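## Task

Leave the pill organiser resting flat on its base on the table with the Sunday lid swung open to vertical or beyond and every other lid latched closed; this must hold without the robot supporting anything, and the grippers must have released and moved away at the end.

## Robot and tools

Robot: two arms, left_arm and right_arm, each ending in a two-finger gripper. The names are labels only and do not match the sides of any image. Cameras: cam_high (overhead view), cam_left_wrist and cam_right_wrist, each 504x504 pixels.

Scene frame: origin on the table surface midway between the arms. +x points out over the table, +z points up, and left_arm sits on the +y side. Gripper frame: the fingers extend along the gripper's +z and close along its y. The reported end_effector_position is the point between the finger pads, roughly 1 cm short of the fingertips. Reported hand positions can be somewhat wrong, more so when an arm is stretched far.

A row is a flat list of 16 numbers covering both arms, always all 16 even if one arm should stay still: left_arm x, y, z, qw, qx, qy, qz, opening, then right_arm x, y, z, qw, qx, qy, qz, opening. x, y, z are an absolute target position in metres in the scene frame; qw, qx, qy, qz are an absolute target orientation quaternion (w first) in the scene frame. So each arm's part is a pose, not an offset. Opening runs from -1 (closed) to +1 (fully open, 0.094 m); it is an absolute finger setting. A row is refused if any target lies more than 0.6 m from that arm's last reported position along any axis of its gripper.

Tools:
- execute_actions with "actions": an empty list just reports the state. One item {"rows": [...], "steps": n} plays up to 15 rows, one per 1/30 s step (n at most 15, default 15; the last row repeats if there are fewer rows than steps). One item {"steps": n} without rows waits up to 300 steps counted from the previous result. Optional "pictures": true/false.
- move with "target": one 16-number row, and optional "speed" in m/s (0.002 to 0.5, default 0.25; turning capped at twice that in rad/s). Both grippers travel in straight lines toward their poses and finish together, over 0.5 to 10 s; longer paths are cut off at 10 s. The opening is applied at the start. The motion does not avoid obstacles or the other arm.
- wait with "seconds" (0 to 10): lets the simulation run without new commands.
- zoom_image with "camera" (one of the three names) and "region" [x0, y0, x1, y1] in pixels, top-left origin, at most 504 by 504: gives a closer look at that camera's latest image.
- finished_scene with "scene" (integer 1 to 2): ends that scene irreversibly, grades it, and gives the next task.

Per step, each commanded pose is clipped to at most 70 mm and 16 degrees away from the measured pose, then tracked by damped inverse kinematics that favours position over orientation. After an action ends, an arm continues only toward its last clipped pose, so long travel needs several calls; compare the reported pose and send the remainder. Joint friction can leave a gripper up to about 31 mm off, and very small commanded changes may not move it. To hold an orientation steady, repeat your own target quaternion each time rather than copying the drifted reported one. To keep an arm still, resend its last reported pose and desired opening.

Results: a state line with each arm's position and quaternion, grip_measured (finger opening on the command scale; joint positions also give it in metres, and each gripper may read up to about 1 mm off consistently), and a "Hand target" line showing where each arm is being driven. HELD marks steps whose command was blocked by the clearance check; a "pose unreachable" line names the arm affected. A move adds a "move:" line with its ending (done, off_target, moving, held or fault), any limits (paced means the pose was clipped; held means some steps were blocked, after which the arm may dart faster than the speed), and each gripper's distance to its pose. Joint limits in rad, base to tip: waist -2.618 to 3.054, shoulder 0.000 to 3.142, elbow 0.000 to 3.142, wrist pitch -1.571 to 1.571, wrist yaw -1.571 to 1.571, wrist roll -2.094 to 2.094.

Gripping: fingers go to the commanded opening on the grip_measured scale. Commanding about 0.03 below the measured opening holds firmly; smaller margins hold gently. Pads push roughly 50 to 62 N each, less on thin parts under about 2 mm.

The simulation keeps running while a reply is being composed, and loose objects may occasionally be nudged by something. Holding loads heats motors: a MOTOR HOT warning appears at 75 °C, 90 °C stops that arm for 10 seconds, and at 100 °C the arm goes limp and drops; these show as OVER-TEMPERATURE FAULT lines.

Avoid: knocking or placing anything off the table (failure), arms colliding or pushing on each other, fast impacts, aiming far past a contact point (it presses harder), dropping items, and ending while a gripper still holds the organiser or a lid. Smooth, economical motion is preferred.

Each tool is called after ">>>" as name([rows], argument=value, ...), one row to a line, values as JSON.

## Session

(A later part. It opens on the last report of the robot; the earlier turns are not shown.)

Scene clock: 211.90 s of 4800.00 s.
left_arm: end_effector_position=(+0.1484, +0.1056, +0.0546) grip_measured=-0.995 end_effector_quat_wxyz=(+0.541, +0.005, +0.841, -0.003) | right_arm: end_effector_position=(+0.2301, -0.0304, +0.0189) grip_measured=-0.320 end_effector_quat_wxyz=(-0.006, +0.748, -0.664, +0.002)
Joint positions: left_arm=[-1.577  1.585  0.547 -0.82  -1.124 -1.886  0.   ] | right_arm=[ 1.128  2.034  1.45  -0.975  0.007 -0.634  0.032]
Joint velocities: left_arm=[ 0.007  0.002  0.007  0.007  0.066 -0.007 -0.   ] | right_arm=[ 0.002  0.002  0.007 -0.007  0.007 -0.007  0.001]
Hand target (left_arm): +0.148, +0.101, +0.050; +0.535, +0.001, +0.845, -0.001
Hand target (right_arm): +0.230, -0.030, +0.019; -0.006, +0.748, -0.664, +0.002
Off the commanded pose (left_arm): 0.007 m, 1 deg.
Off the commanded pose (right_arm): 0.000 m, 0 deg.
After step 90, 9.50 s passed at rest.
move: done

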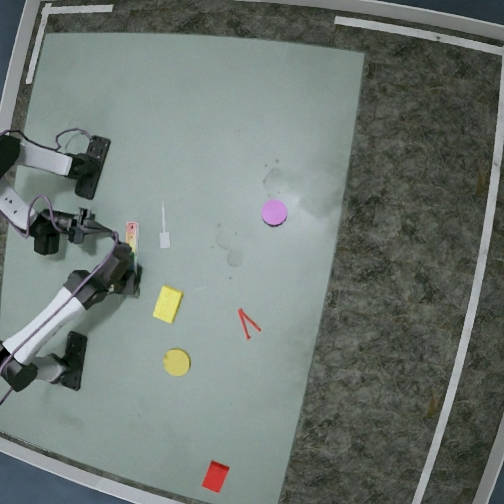

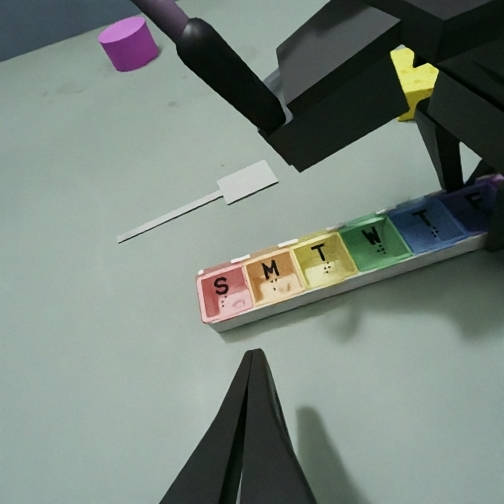

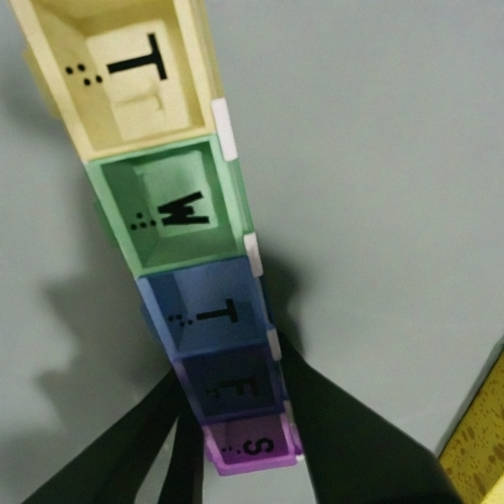

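>>> move(target=[0.172,0.11,0.03,0.537,0,0.843,0,-1, 0.2301,-0.0304,0.0189,-0.006,0.748,-0.664,0.002,-0.35], speed=0.05)

>>> zoom_image(camera="cam_left_wrist", region=[150, 230, 350, 400])

Scene clock: 222.63 s of 4800.00 s.
left_arm: end_effector_position=(+0.1688, +0.1026, +0.0331) grip_measured=-0.995 end_effector_quat_wxyz=(+0.535, -0.002, +0.845, -0.009) | right_arm: end_effector_position=(+0.2301, -0.0304, +0.0189) grip_measured=-0.320 end_effector_quat_wxyz=(-0.006, +0.748, -0.664, +0.002)
Joint positions: left_arm=[-1.457  1.585  0.449 -0.459 -1.129 -1.616  0.   ] | right_arm=[ 1.128  2.034  1.45  -0.975  0.007 -0.634  0.032]
Joint velocities: left_arm=[-0.012 -0.002  0.002  0.095 -0.007 -0.095  0.   ] | right_arm=[-0.007 -0.012 -0.002  0.125 -0.095  0.022  0.   ]
Hand target (left_arm): +0.171, +0.110, +0.029; +0.536, +0.000, +0.844, -0.001
Hand target (right_arm): +0.230, -0.030, +0.019; -0.006, +0.748, -0.664, +0.002
Off the commanded pose (left_arm): 0.009 m, 1 deg.
Off the commanded pose (right_arm): 0.000 m, 0 deg.
After step 90, 6.47 s passed at rest.
move: done

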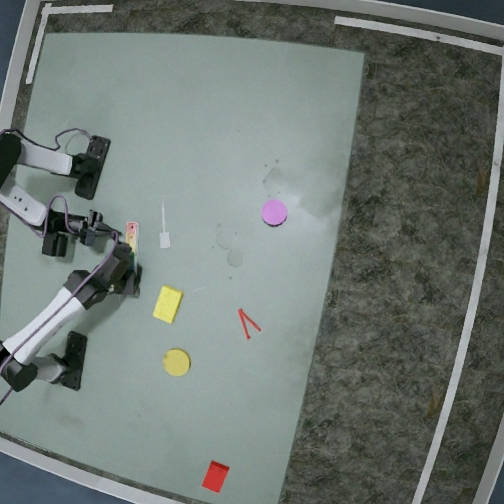

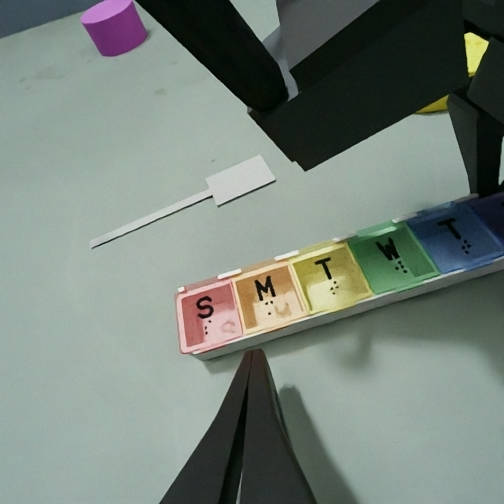

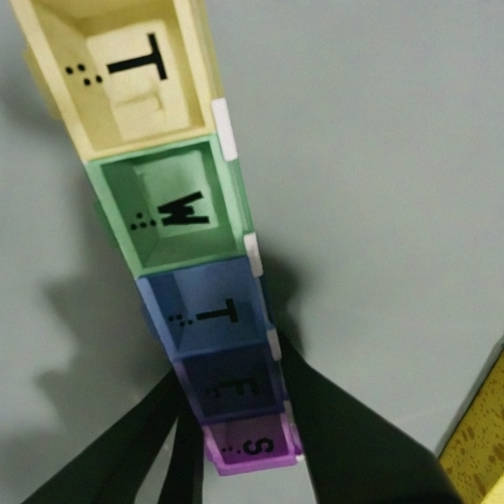

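Region (150, 230, 350, 400) of cam_left_wrist's 504x504 image, scaled by 2.520, with more detail than that image has; it fills the top 428 rows of this view, and the rest is white.

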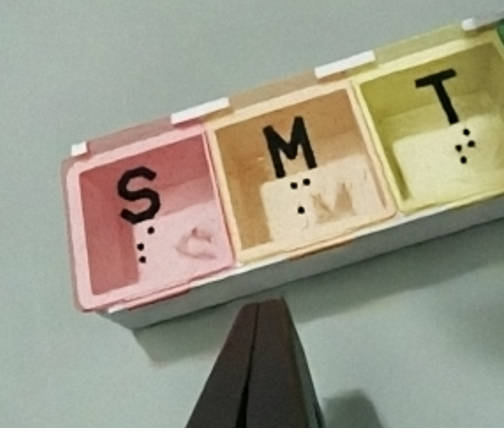

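>>> move(target=[0.172,0.126,0.018,0.537,0,0.843,0,-1, 0.2301,-0.0304,0.0189,-0.006,0.748,-0.664,0.002,-0.35], speed=0.03)

Scene clock: 229.20 s of 4800.00 s.
left_arm: end_effector_position=(+0.1692, +0.1185, +0.0216) grip_measured=-0.995 end_effector_quat_wxyz=(+0.535, +0.001, +0.845, -0.007) | right_arm: end_effector_position=(+0.2301, -0.0304, +0.0189) grip_measured=-0.320 end_effector_quat_wxyz=(-0.006, +0.748, -0.664, +0.002)
Joint positions: left_arm=[-1.457  1.585  0.373 -0.385 -1.129 -1.611  0.   ] | right_arm=[ 1.128  2.034  1.45  -0.975  0.007 -0.634  0.032]
Joint velocities: left_arm=[-0.017 -0.012 -0.002  0.007 -0.022  0.051  0.   ] | right_arm=[-0.017 -0.017 -0.007  0.007 -0.037 -0.037 -0.001]
Hand target (left_arm): +0.171, +0.126, +0.018; +0.537, -0.000, +0.844, +0.000
Hand target (right_arm): +0.230, -0.030, +0.019; -0.006, +0.748, -0.664, +0.002
Off the commanded pose (left_arm): 0.009 m, 1 deg.
Off the commanded pose (right_arm): 0.000 m, 0 deg.
After step 90, 2.37 s passed at rest.
move: done

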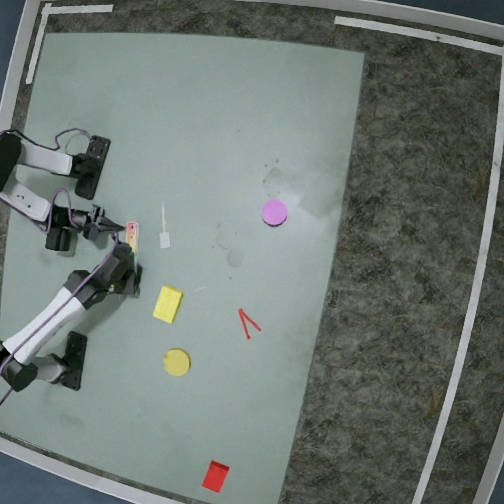

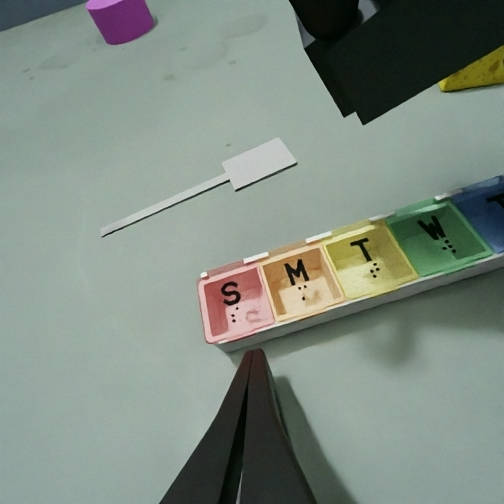

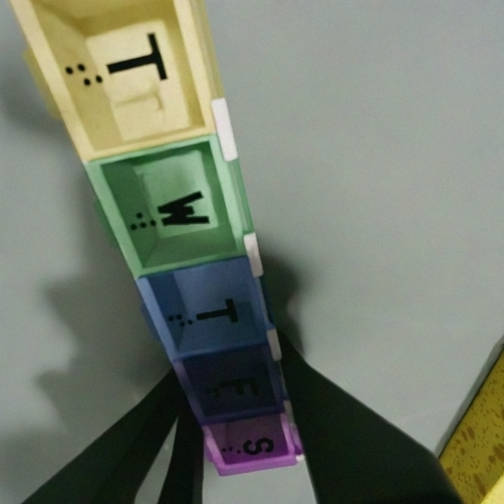

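>>> move(target=[0.186,0.127,0.017,0.537,0,0.843,0,-1, 0.2301,-0.0304,0.0189,-0.006,0.748,-0.664,0.002,-0.35], speed=0.02)

>>> zoom_image(camera="cam_left_wrist", region=[170, 250, 350, 400])

Scene clock: 235.83 s of 4800.00 s.
left_arm: end_effector_position=(+0.1828, +0.1213, +0.0157) grip_measured=-0.995 end_effector_quat_wxyz=(+0.534, +0.004, +0.845, -0.000) | right_arm: end_effector_position=(+0.2319, -0.0298, +0.0189) grip_measured=-0.320 end_effector_quat_wxyz=(-0.010, +0.741, -0.671, +0.005)
Joint positions: left_arm=[-1.374  1.574  0.315 -0.182 -1.124 -1.421  0.   ] | right_arm=[ 1.128  2.034  1.45  -0.97   0.015 -0.614  0.032]
Joint velocities: left_arm=[ 0.007 -0.012 -0.017  0.081  0.007  0.081  0.   ] | right_arm=[-0.002  0.007 -0.002 -0.022 -0.007  0.066 -0.001]
Hand target (left_arm): +0.185, +0.127, +0.016; +0.537, +0.000, +0.844, -0.000
Hand target (right_arm): +0.230, -0.030, +0.019; -0.006, +0.748, -0.664, +0.002
Off the commanded pose (left_arm): 0.007 m, 1 deg.
Off the commanded pose (right_arm): 0.002 m, 1 deg.
After step 90, 2.43 s passed at rest.
move: done

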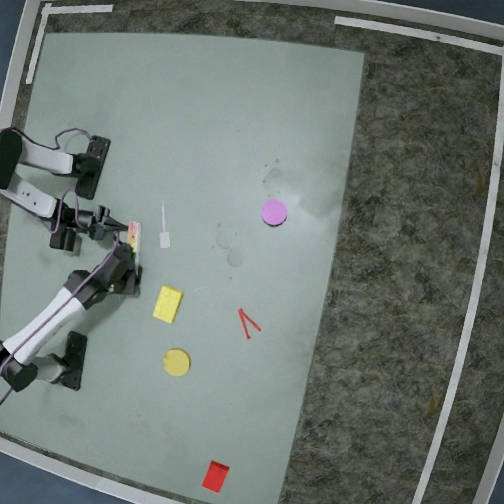

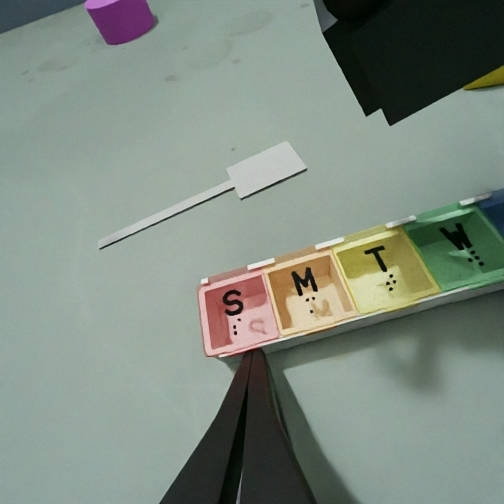

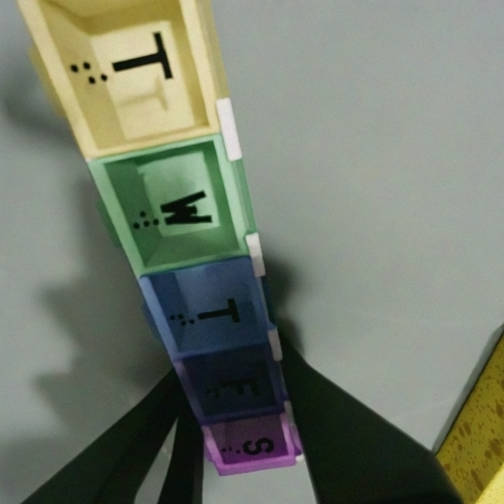

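Region (170, 250, 350, 400) of cam_left_wrist's 504x504 image, scaled by 2.800, with more detail than that image has.

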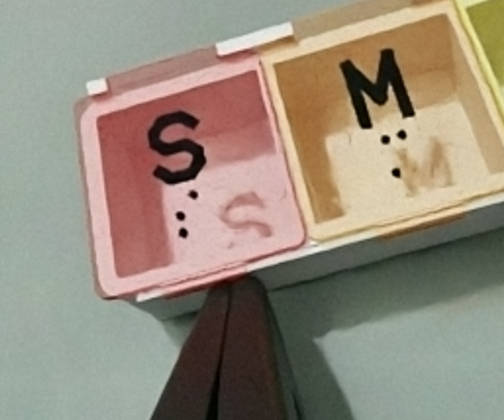

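>>> move(target=[0.186,0.128,0.036,0.537,0,0.843,0,-1, 0.2301,-0.0304,0.0189,-0.006,0.748,-0.664,0.002,-0.35], speed=0.015)

Scene clock: 241.13 s of 4800.00 s.
left_arm: end_effector_position=(+0.1837, +0.1246, +0.0314) grip_measured=-0.995 end_effector_quat_wxyz=(+0.534, +0.001, +0.845, -0.007) | right_arm: end_effector_position=(+0.2323, -0.0299, +0.0189) grip_measured=-0.320 end_effector_quat_wxyz=(-0.010, +0.742, -0.670, +0.006)
Joint positions: left_arm=[-1.366  1.454  0.314 -0.266 -1.121 -1.4    0.   ] | right_arm=[ 1.128  2.034  1.45  -0.969  0.017 -0.617  0.032]
Joint velocities: left_arm=[ 0.022 -0.002 -0.012  0.037  0.022  0.037 -0.   ] | right_arm=[-0.017 -0.007 -0.012 -0.051 -0.022 -0.022 -0.001]
Hand target (left_arm): +0.186, +0.128, +0.035; +0.537, +0.000, +0.843, -0.000
Hand target (right_arm): +0.230, -0.030, +0.019; -0.006, +0.748, -0.664, +0.002
Off the commanded pose (left_arm): 0.006 m, 1 deg.
Off the commanded pose (right_arm): 0.002 m, 1 deg.
After step 90, 0.60 s passed at rest.
move: done

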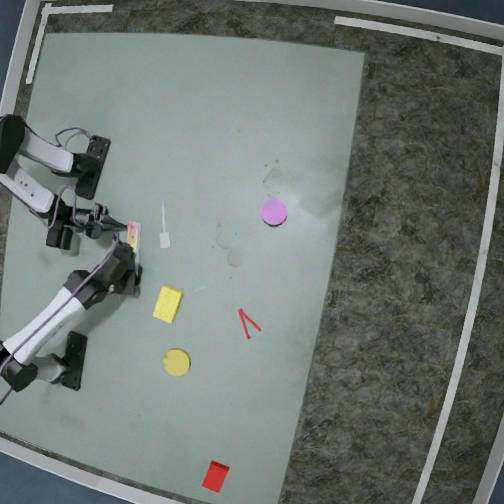

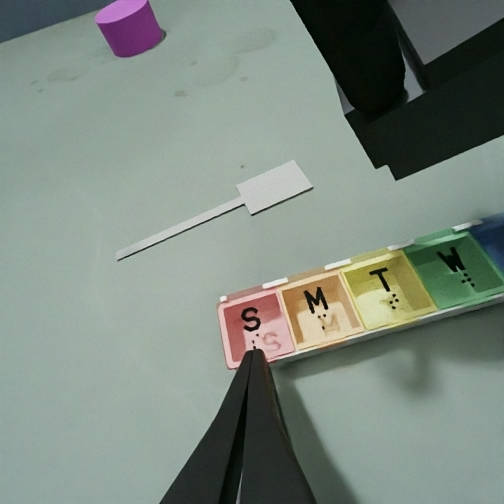

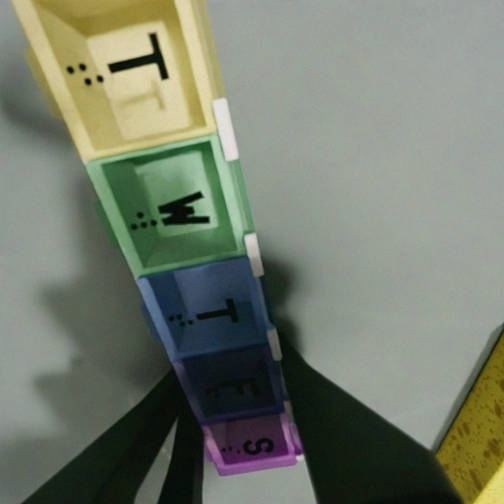

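>>> zoom_image(camera="cam_left_wrist", region=[190, 270, 350, 400])

Region (190, 270, 350, 400) of cam_left_wrist's 504x504 image, scaled by 3.150, with more detail than that image has; it fills the top 410 rows of this view, and the rest is white.

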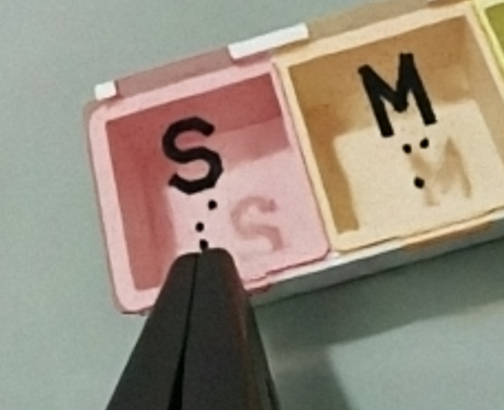

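>>> move(target=[0.14,0.135,0.05,0.537,0,0.843,0,-1, 0.2323,-0.0299,0.0189,-0.01,0.742,-0.67,0.006,0.35], speed=0.15)

>>> move(target=[0.14,0.135,0.05,0.537,0,0.843,0,-1, 0.229,0.0,0.06,-0.172,0.7235,-0.64,-0.194,0.35], speed=0.15)

Scene clock: 266.37 s of 4800.00 s.
left_arm: end_effector_position=(+0.1444, +0.1377, +0.0534) grip_measured=-0.995 end_effector_quat_wxyz=(+0.542, -0.007, +0.840, -0.005) | right_arm: end_effector_position=(+0.2322, -0.0301, +0.0189) grip_measured=+0.349 end_effector_quat_wxyz=(-0.010, +0.742, -0.670, +0.007)
Joint positions: left_arm=[-1.635  1.529  0.463 -0.924 -1.103 -2.052  0.   ] | right_arm=[ 1.128  2.034  1.45  -0.97   0.017 -0.617  0.063]
Joint velocities: left_arm=[-0.022  0.022  0.002 -0.066 -0.022 -0.051 -0.   ] | right_arm=[ 0.002 -0.002 -0.007  0.007 -0.037 -0.007 -0.   ]
Hand target (left_arm): +0.142, +0.136, +0.052; +0.539, -0.002, +0.842, +0.002
Hand target (right_arm): +0.232, -0.030, +0.019; -0.010, +0.742, -0.670, +0.006
Off the commanded pose (left_arm): 0.006 m, 1 deg.
Off the commanded pose (right_arm): 0.000 m, 0 deg.
After step 90, 20.93 s passed at rest.
move: done

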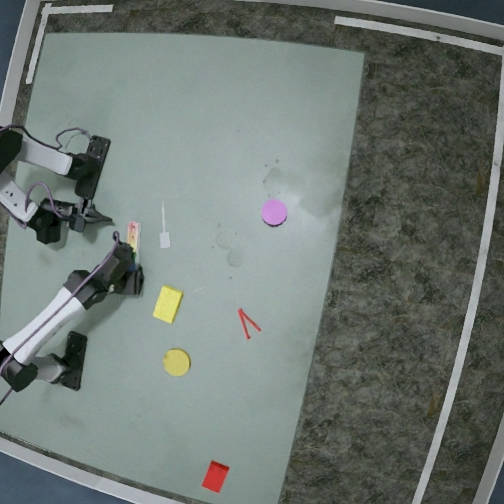

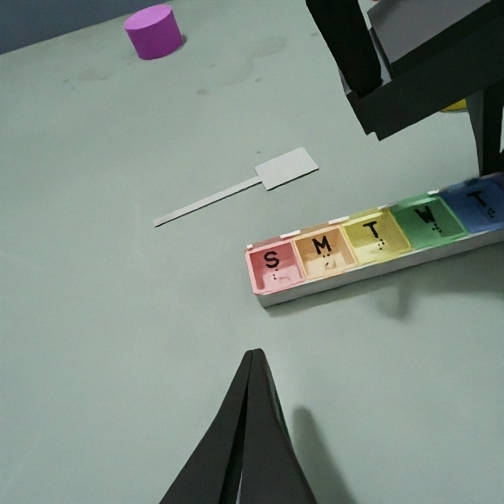

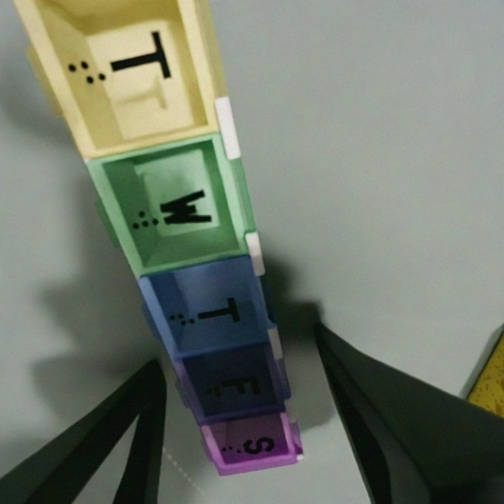

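Scene clock: 268.63 s of 4800.00 s.
left_arm: end_effector_position=(+0.1430, +0.1372, +0.0527) grip_measured=-0.995 end_effector_quat_wxyz=(+0.540, -0.006, +0.841, -0.007) | right_arm: end_effector_position=(+0.2272, -0.0009, +0.0586) grip_measured=+0.349 end_effector_quat_wxyz=(-0.158, +0.724, -0.645, -0.189)
Joint positions: left_arm=[-1.643  1.529  0.463 -0.924 -1.098 -2.055  0.   ] | right_arm=[ 1.025  1.792  1.177 -0.582 -0.337 -0.67   0.063]
Joint velocities: left_arm=[ 0.002  0.012  0.002 -0.095 -0.125 -0.081  0.   ] | right_arm=[-0.017  0.017 -0.017 -0.051  0.051 -0.037  0.   ]
Hand target (left_arm): +0.140, +0.135, +0.050; +0.537, +0.000, +0.843, -0.000
Hand target (right_arm): +0.229, -0.001, +0.062; -0.169, +0.723, -0.641, -0.194
Off the commanded pose (left_arm): 0.005 m, 1 deg.
Off the commanded pose (right_arm): 0.002 m, 2 deg.
move: done

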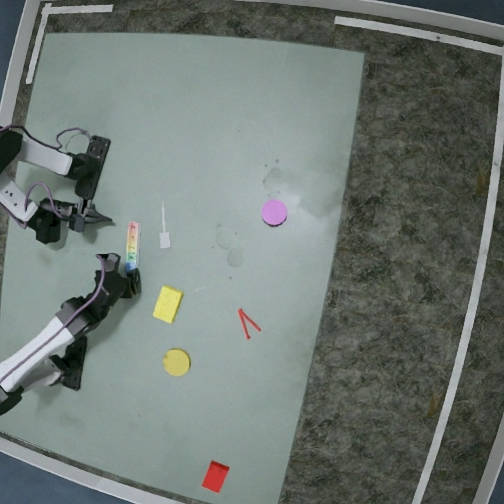

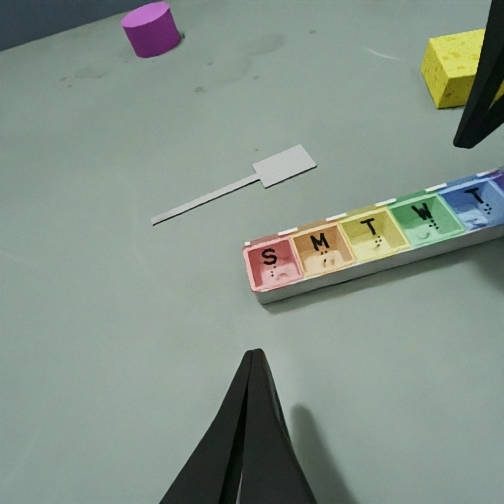

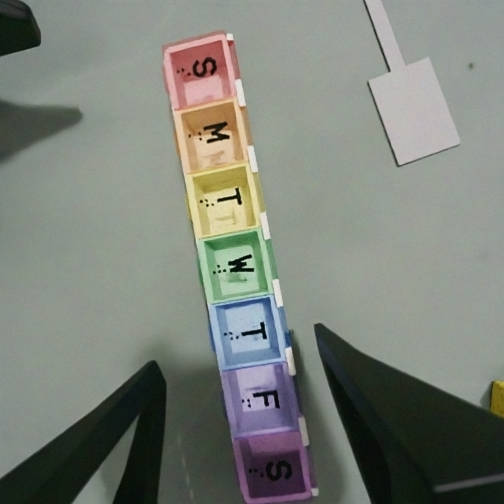

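>>> move(target=[0.14,0.135,0.05,0.537,0,0.843,0,-1, 0.225,0.043,0.035,-0.172,0.7235,-0.64,-0.194,0.35], speed=0.1)

Scene clock: 289.83 s of 4800.00 s.
left_arm: end_effector_position=(+0.1430, +0.1372, +0.0527) grip_measured=-0.995 end_effector_quat_wxyz=(+0.540, -0.006, +0.841, -0.007) | right_arm: end_effector_position=(+0.2206, +0.0328, +0.0301) grip_measured=+0.349 end_effector_quat_wxyz=(-0.155, +0.724, -0.643, -0.195)
Joint positions: left_arm=[-1.643  1.529  0.463 -0.924 -1.098 -2.056  0.   ] | right_arm=[ 1.088  1.922  1.219 -0.478 -0.328 -0.611  0.063]
Joint velocities: left_arm=[ 0.002  0.002 -0.002  0.037 -0.022 -0.007  0.001] | right_arm=[ 0.002 -0.002  0.007 -0.007 -0.007 -0.022  0.002]
Hand target (left_arm): +0.140, +0.135, +0.050; +0.537, +0.000, +0.843, -0.000
Hand target (right_arm): +0.225, +0.043, +0.036; -0.172, +0.723, -0.640, -0.196
Off the commanded pose (left_arm): 0.005 m, 1 deg.
Off the commanded pose (right_arm): 0.012 m, 2 deg.
After step 90, 17.20 s passed at rest.
move: off_target (right_arm)

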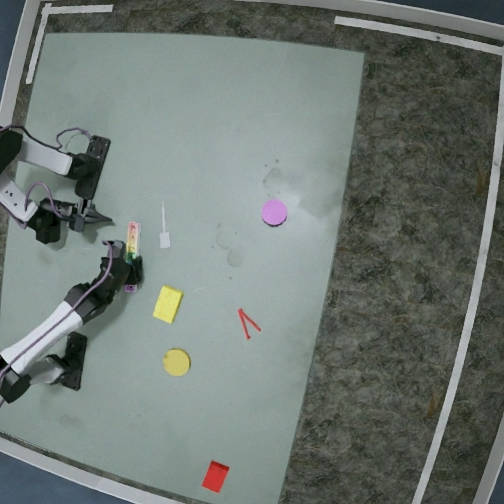

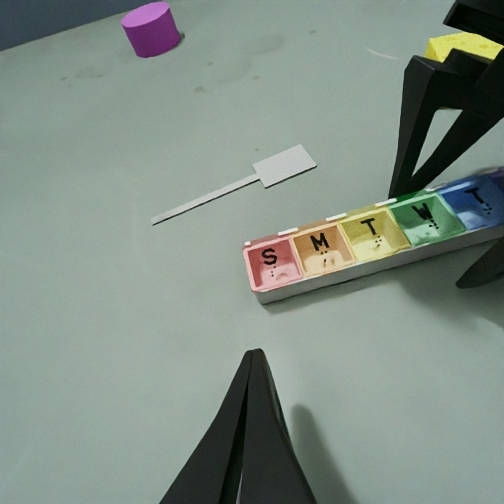

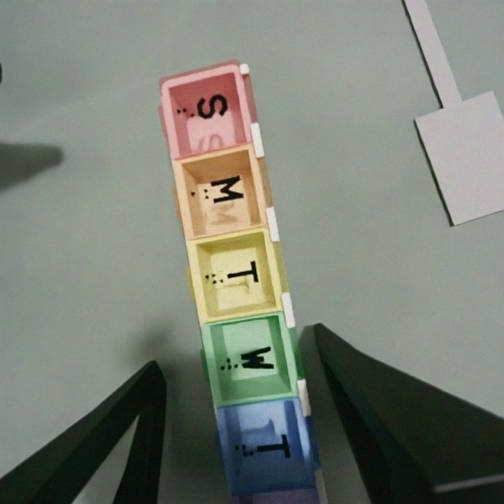

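>>> move(target=[0.14,0.135,0.05,0.537,0,0.843,0,-1, 0.231,0.048,0.021,-0.172,0.7235,-0.64,-0.194,0.35], speed=0.04)

Scene clock: 294.97 s of 4800.00 s.
left_arm: end_effector_position=(+0.1430, +0.1372, +0.0527) grip_measured=-0.995 end_effector_quat_wxyz=(+0.540, -0.006, +0.841, -0.007) | right_arm: end_effector_position=(+0.2278, +0.0443, +0.0249) grip_measured=+0.349 end_effector_quat_wxyz=(-0.170, +0.724, -0.639, -0.198)
Joint positions: left_arm=[-1.643  1.529  0.463 -0.924 -1.098 -2.056  0.   ] | right_arm=[ 1.088  1.958  1.235 -0.425 -0.328 -0.61   0.063]
Joint velocities: left_arm=[ 0.007 -0.012 -0.007  0.007  0.007 -0.022 -0.002] | right_arm=[-0.012  0.012 -0.012  0.007  0.051  0.051  0.   ]
Hand target (left_arm): +0.140, +0.135, +0.050; +0.537, +0.000, +0.843, -0.000
Hand target (right_arm): +0.231, +0.048, +0.021; -0.172, +0.723, -0.640, -0.194
Off the commanded pose (left_arm): 0.005 m, 1 deg.
Off the commanded pose (right_arm): 0.006 m, 1 deg.
After step 90, 1.30 s passed at rest.
move: done

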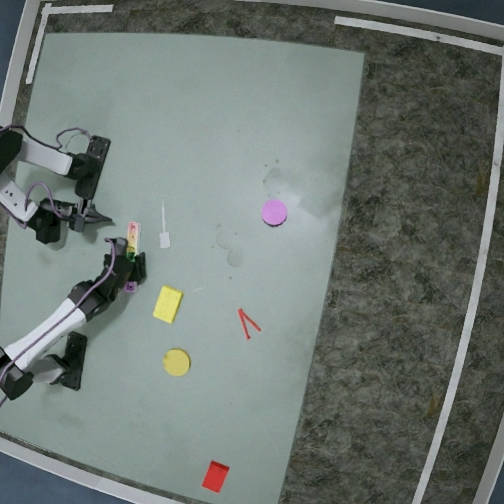

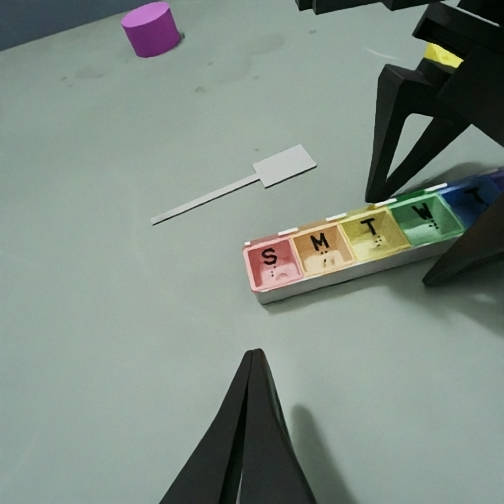

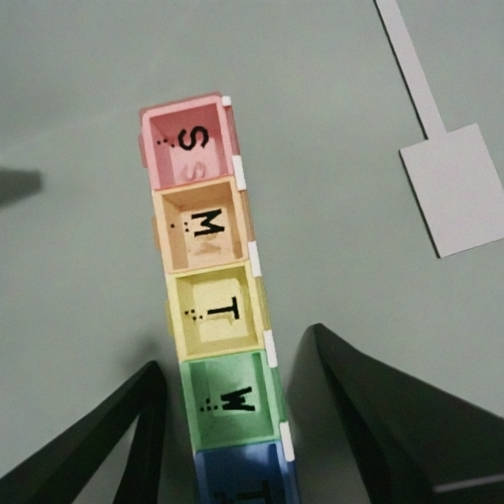

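>>> move(target=[0.14,0.135,0.05,0.537,0,0.843,0,-1, 0.226,0.047,0.011,-0.172,0.7235,-0.64,-0.194,0.1], speed=0.03)

>>> move(target=[0.165,0.128,0.02,0.537,0,0.843,0,-1, 0.226,0.047,0.011,-0.172,0.7235,-0.64,-0.194,-0.4], speed=0.08)

Scene clock: 301.80 s of 4800.00 s.
left_arm: end_effector_position=(+0.1430, +0.1372, +0.0527) grip_measured=-0.995 end_effector_quat_wxyz=(+0.540, -0.006, +0.841, -0.007) | right_arm: end_effector_position=(+0.2320, +0.0511, +0.0247) grip_measured=+0.101 end_effector_quat_wxyz=(-0.185, +0.723, -0.635, -0.201)
Joint positions: left_arm=[-1.643  1.529  0.463 -0.924 -1.098 -2.056  0.   ] | right_arm=[ 1.088  1.968  1.235 -0.384 -0.328 -0.609  0.052]
Joint velocities: left_arm=[ 0.007 -0.012 -0.002  0.007 -0.007 -0.051  0.   ] | right_arm=[-0.002  0.007 -0.012  0.037 -0.022  0.037  0.001]
Hand target (left_arm): +0.140, +0.135, +0.050; +0.537, +0.000, +0.843, -0.000
Hand target (right_arm): +0.226, +0.047, +0.011; -0.172, +0.723, -0.640, -0.194
Off the commanded pose (left_arm): 0.005 m, 1 deg.
Off the commanded pose (right_arm): 0.016 m, 2 deg.
After step 90, 3.07 s passed at rest.
move: off_target (right_arm)

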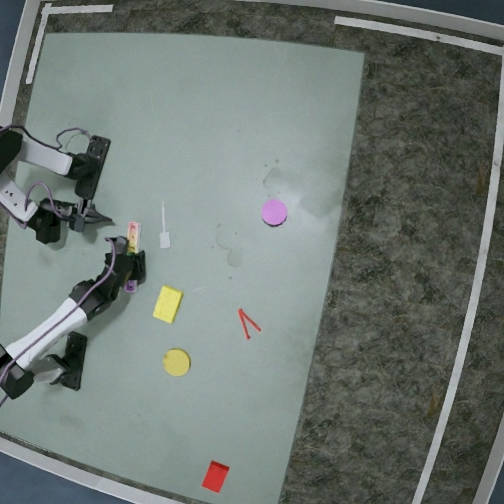

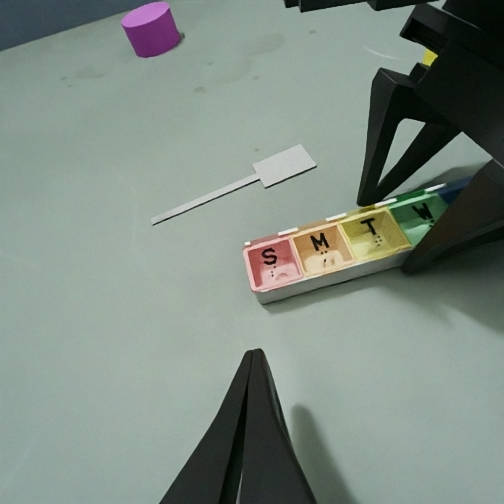

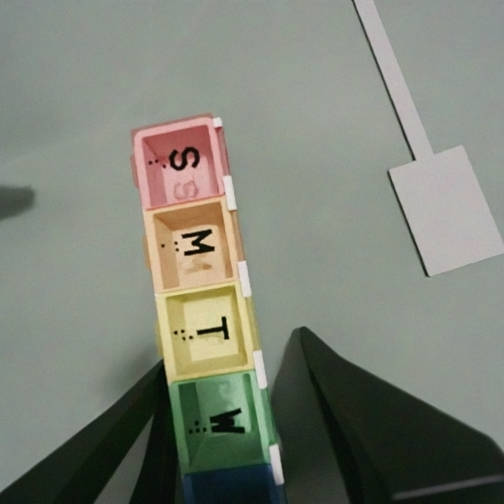

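Scene clock: 303.03 s of 4800.00 s.
left_arm: end_effector_position=(+0.1616, +0.1207, +0.0225) grip_measured=-0.995 end_effector_quat_wxyz=(+0.534, -0.002, +0.846, -0.009) | right_arm: end_effector_position=(+0.2321, +0.0511, +0.0246) grip_measured=-0.323 end_effector_quat_wxyz=(-0.185, +0.723, -0.635, -0.200)
Joint positions: left_arm=[-1.504  1.599  0.393 -0.486 -1.123 -1.725  0.   ] | right_arm=[ 1.088  1.969  1.235 -0.383 -0.328 -0.609  0.032]
Joint velocities: left_arm=[ 0.017  0.017 -0.007  0.007 -0.037  0.081 -0.   ] | right_arm=[ 0.002 -0.007 -0.002 -0.037 -0.007 -0.051 -0.   ]
Hand target (left_arm): +0.164, +0.128, +0.020; +0.536, +0.001, +0.844, -0.001
Hand target (right_arm): +0.226, +0.047, +0.011; -0.172, +0.724, -0.640, -0.194
Off the commanded pose (left_arm): 0.008 m, 1 deg.
Off the commanded pose (right_arm): 0.015 m, 2 deg.
move: off_target (right_arm)

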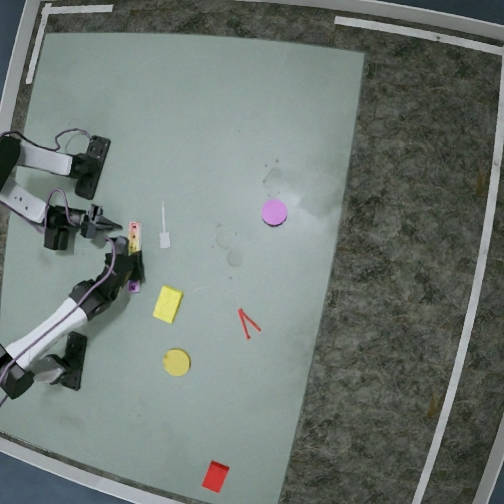

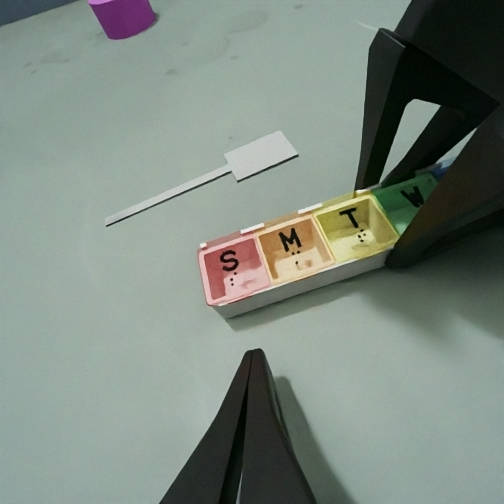

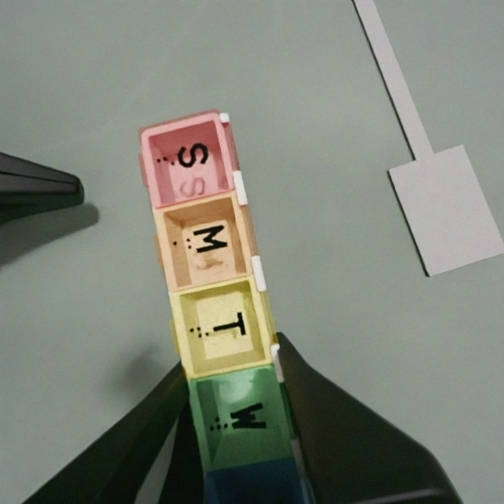

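>>> move(target=[0.188,0.13,0.014,0.537,0,0.843,0,-1, 0.231,0.051,0.021,-0.185,0.723,-0.635,-0.2,-0.4], speed=0.03)

Scene clock: 312.00 s of 4800.00 s.
left_arm: end_effector_position=(+0.1855, +0.1241, +0.0133) grip_measured=-0.995 end_effector_quat_wxyz=(+0.537, +0.006, +0.844, +0.001) | right_arm: end_effector_position=(+0.2328, +0.0515, +0.0248) grip_measured=-0.323 end_effector_quat_wxyz=(-0.187, +0.722, -0.635, -0.200)
Joint positions: left_arm=[-1.358  1.577  0.29  -0.119 -1.127 -1.381  0.   ] | right_arm=[ 1.088  1.969  1.235 -0.38  -0.326 -0.608  0.032]
Joint velocities: left_arm=[-0.012 -0.017  0.012  0.11  -0.037  0.081 -0.001] | right_arm=[-0.012  0.002  0.012  0.037 -0.051 -0.007  0.001]
Hand target (left_arm): +0.187, +0.130, +0.013; +0.536, +0.001, +0.844, -0.001
Hand target (right_arm): +0.231, +0.051, +0.021; -0.185, +0.723, -0.635, -0.200
Off the commanded pose (left_arm): 0.006 m, 1 deg.
Off the commanded pose (right_arm): 0.004 m, 0 deg.
After step 90, 4.47 s passed at rest.
move: done

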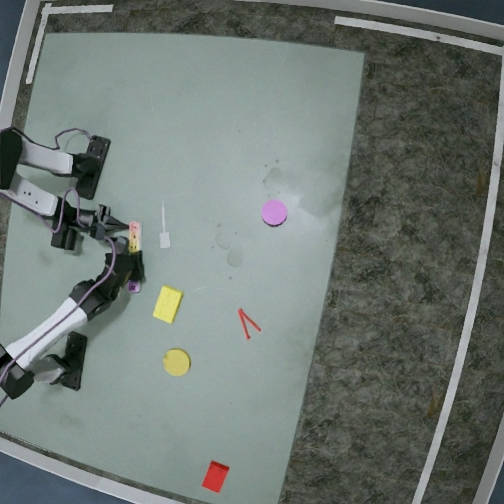

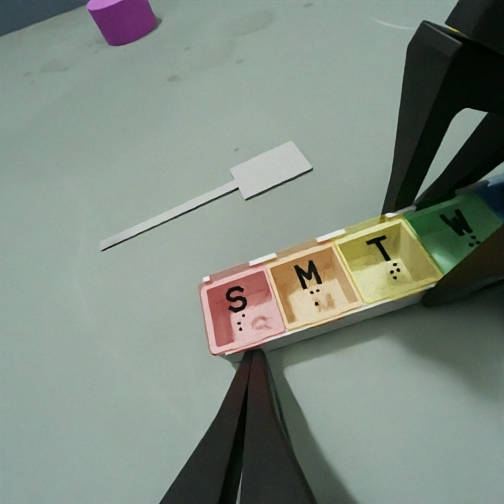

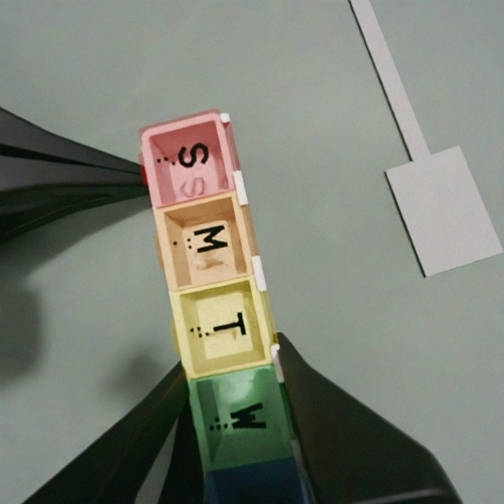

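>>> move(target=[0.193,0.135,0.013,0.537,0,0.843,0,-1, 0.231,0.051,0.021,-0.185,0.723,-0.635,-0.2,-0.4], speed=0.01)

>>> move(target=[0.196,0.135,0.03,0.537,0,0.843,0,-1, 0.231,0.051,0.021,-0.185,0.723,-0.635,-0.2,-0.4], speed=0.01)

Scene clock: 319.97 s of 4800.00 s.
left_arm: end_effector_position=(+0.1908, +0.1262, +0.0130) grip_measured=-0.995 end_effector_quat_wxyz=(+0.536, +0.003, +0.844, -0.005) | right_arm: end_effector_position=(+0.2370, +0.0535, +0.0258) grip_measured=-0.323 end_effector_quat_wxyz=(-0.196, +0.720, -0.637, -0.194)
Joint positions: left_arm=[-1.322  1.552  0.254 -0.021 -1.117 -1.297  0.   ] | right_arm=[ 1.088  1.969  1.235 -0.363 -0.31  -0.603  0.032]
Joint velocities: left_arm=[ 0.012  0.017 -0.017 -0.007  0.051 -0.066  0.001] | right_arm=[-0.002  0.002 -0.012  0.007 -0.007 -0.022  0.001]
Hand target (left_arm): +0.193, +0.135, +0.013; +0.537, -0.000, +0.843, -0.000
Hand target (right_arm): +0.231, +0.051, +0.021; -0.185, +0.723, -0.635, -0.200
Off the commanded pose (left_arm): 0.009 m, 1 deg.
Off the commanded pose (right_arm): 0.008 m, 2 deg.
After step 90, 3.37 s passed at rest.
move: done

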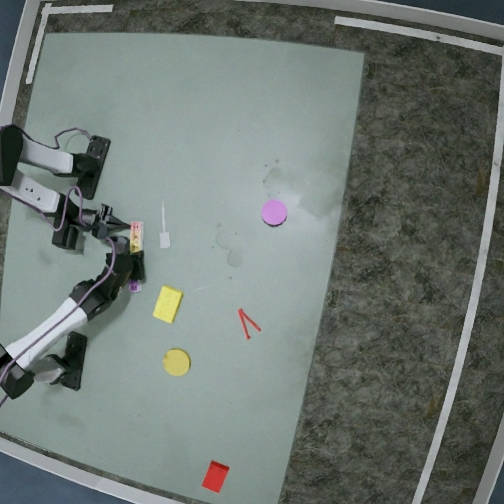

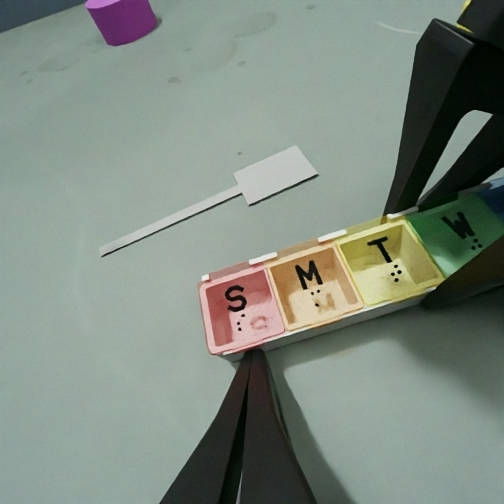

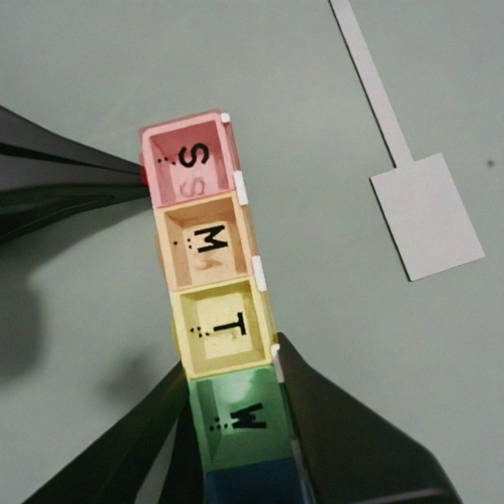

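Scene clock: 322.17 s of 4800.00 s.
left_arm: end_effector_position=(+0.1915, +0.1277, +0.0217) grip_measured=-0.995 end_effector_quat_wxyz=(+0.522, +0.006, +0.853, -0.009) | right_arm: end_effector_position=(+0.2385, +0.0568, +0.0279) grip_measured=-0.323 end_effector_quat_wxyz=(-0.204, +0.719, -0.635, -0.197)
Joint positions: left_arm=[-1.299  1.439  0.254 -0.092 -1.075 -1.249  0.   ] | right_arm=[ 1.088  1.969  1.235 -0.346 -0.313 -0.601  0.032]
Joint velocities: left_arm=[-0.002  0.007 -0.017 -0.022 -0.051  0.022  0.001] | right_arm=[ 0.007 -0.012 -0.012 -0.022  0.007 -0.022 -0.001]
Hand target (left_arm): +0.196, +0.135, +0.029; +0.537, -0.000, +0.844, +0.000
Hand target (right_arm): +0.231, +0.051, +0.021; -0.185, +0.723, -0.635, -0.200
Off the commanded pose (left_arm): 0.012 m, 2 deg.
Off the commanded pose (right_arm): 0.012 m, 2 deg.
move: off_target (left_arm, right_arm)

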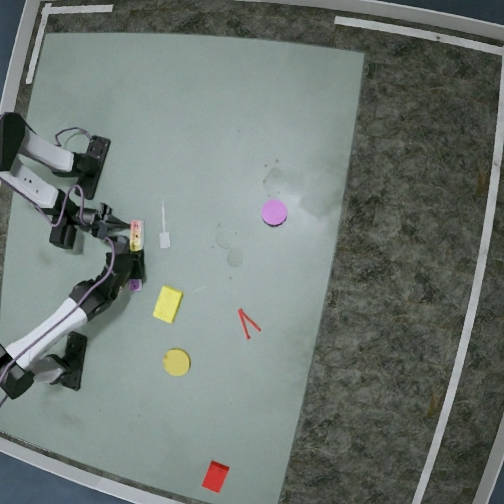

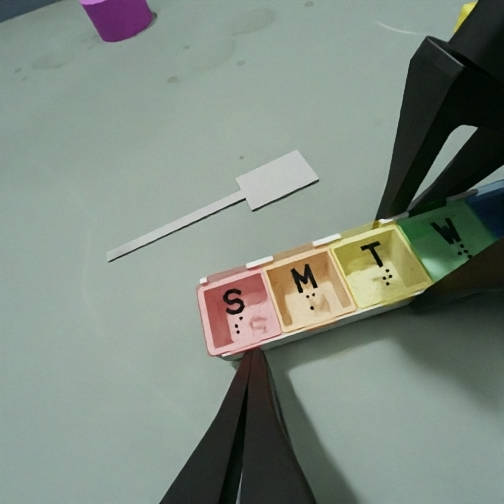

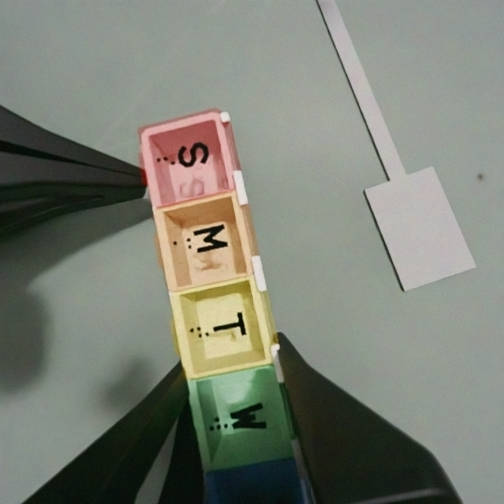

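>>> move(target=[0.194,0.135,0.034,0.537,0,0.843,0,-1, 0.229,0.05,0.01,-0.185,0.723,-0.635,-0.2,-0.4], speed=0.01)

Scene clock: 329.07 s of 4800.00 s.
left_arm: end_effector_position=(+0.1933, +0.1341, +0.0295) grip_measured=-0.995 end_effector_quat_wxyz=(+0.534, +0.005, +0.845, +0.002) | right_arm: end_effector_position=(+0.2392, +0.0580, +0.0267) grip_measured=-0.324 end_effector_quat_wxyz=(-0.210, +0.718, -0.633, -0.199)
Joint positions: left_arm=[-1.299  1.406  0.254 -0.144 -1.108 -1.256  0.   ] | right_arm=[ 1.088  1.969  1.223 -0.32  -0.313 -0.6    0.032]
Joint velocities: left_arm=[-0.012 -0.002 -0.022 -0.007 -0.022 -0.066  0.   ] | right_arm=[-0.007  0.002 -0.002  0.037 -0.022  0.007 -0.   ]
Hand target (left_arm): +0.194, +0.135, +0.034; +0.537, -0.000, +0.843, -0.000
Hand target (right_arm): +0.229, +0.050, +0.010; -0.185, +0.723, -0.635, -0.200
Off the commanded pose (left_arm): 0.005 m, 1 deg.
Off the commanded pose (right_arm): 0.021 m, 3 deg.
After step 90, 1.33 s passed at rest.
move: off_target (right_arm)

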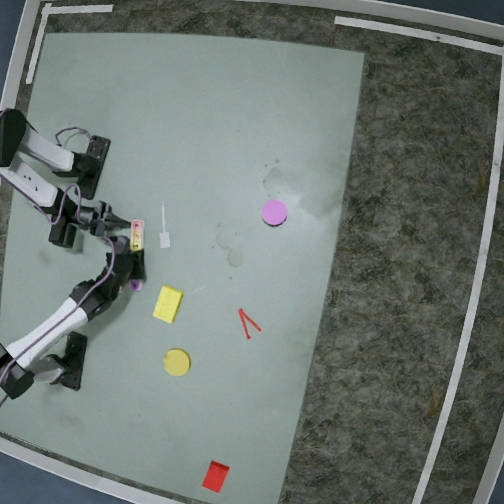

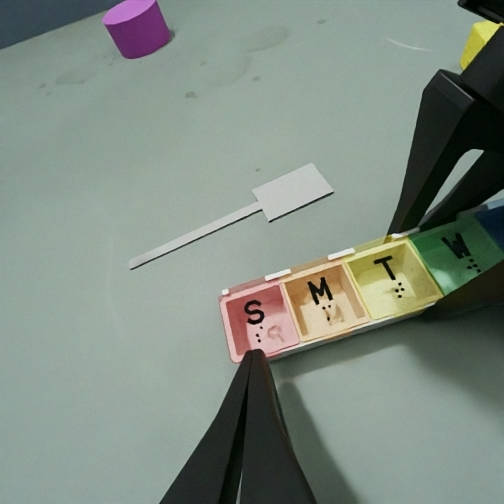

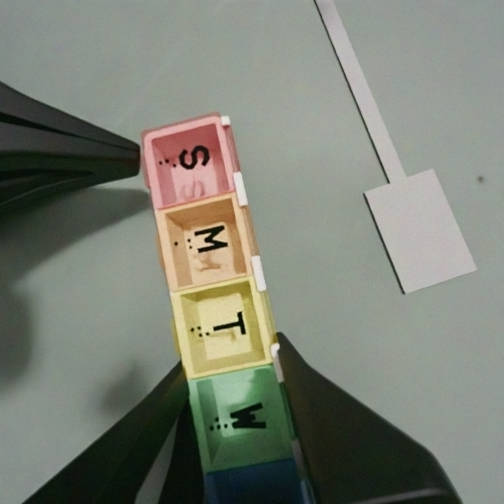

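>>> zoom_image(camera="cam_right_wrist", region=[90, 90, 290, 260])

>>> zoom_image(camera="cam_left_wrist", region=[190, 260, 350, 400])

Region (90, 90, 290, 260) of cam_right_wrist's 504x504 image, scaled by 2.520, with more detail than that image has; it fills the top 428 rows of this view, and the rest is white.

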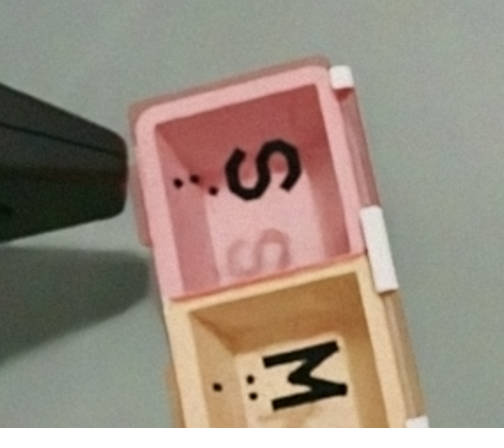

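Region (190, 260, 350, 400) of cam_left_wrist's 504x504 image, scaled by 3.150, with more detail than that image has; it fills the top 441 rows of this view, and the rest is white.

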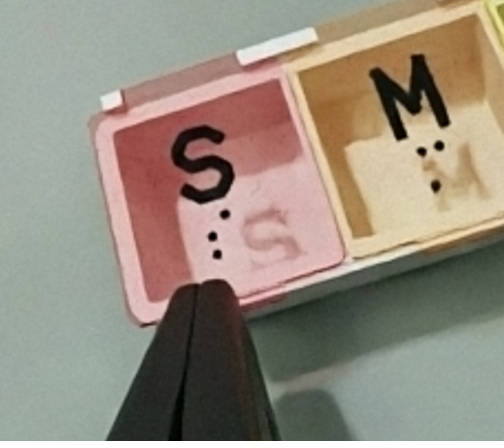

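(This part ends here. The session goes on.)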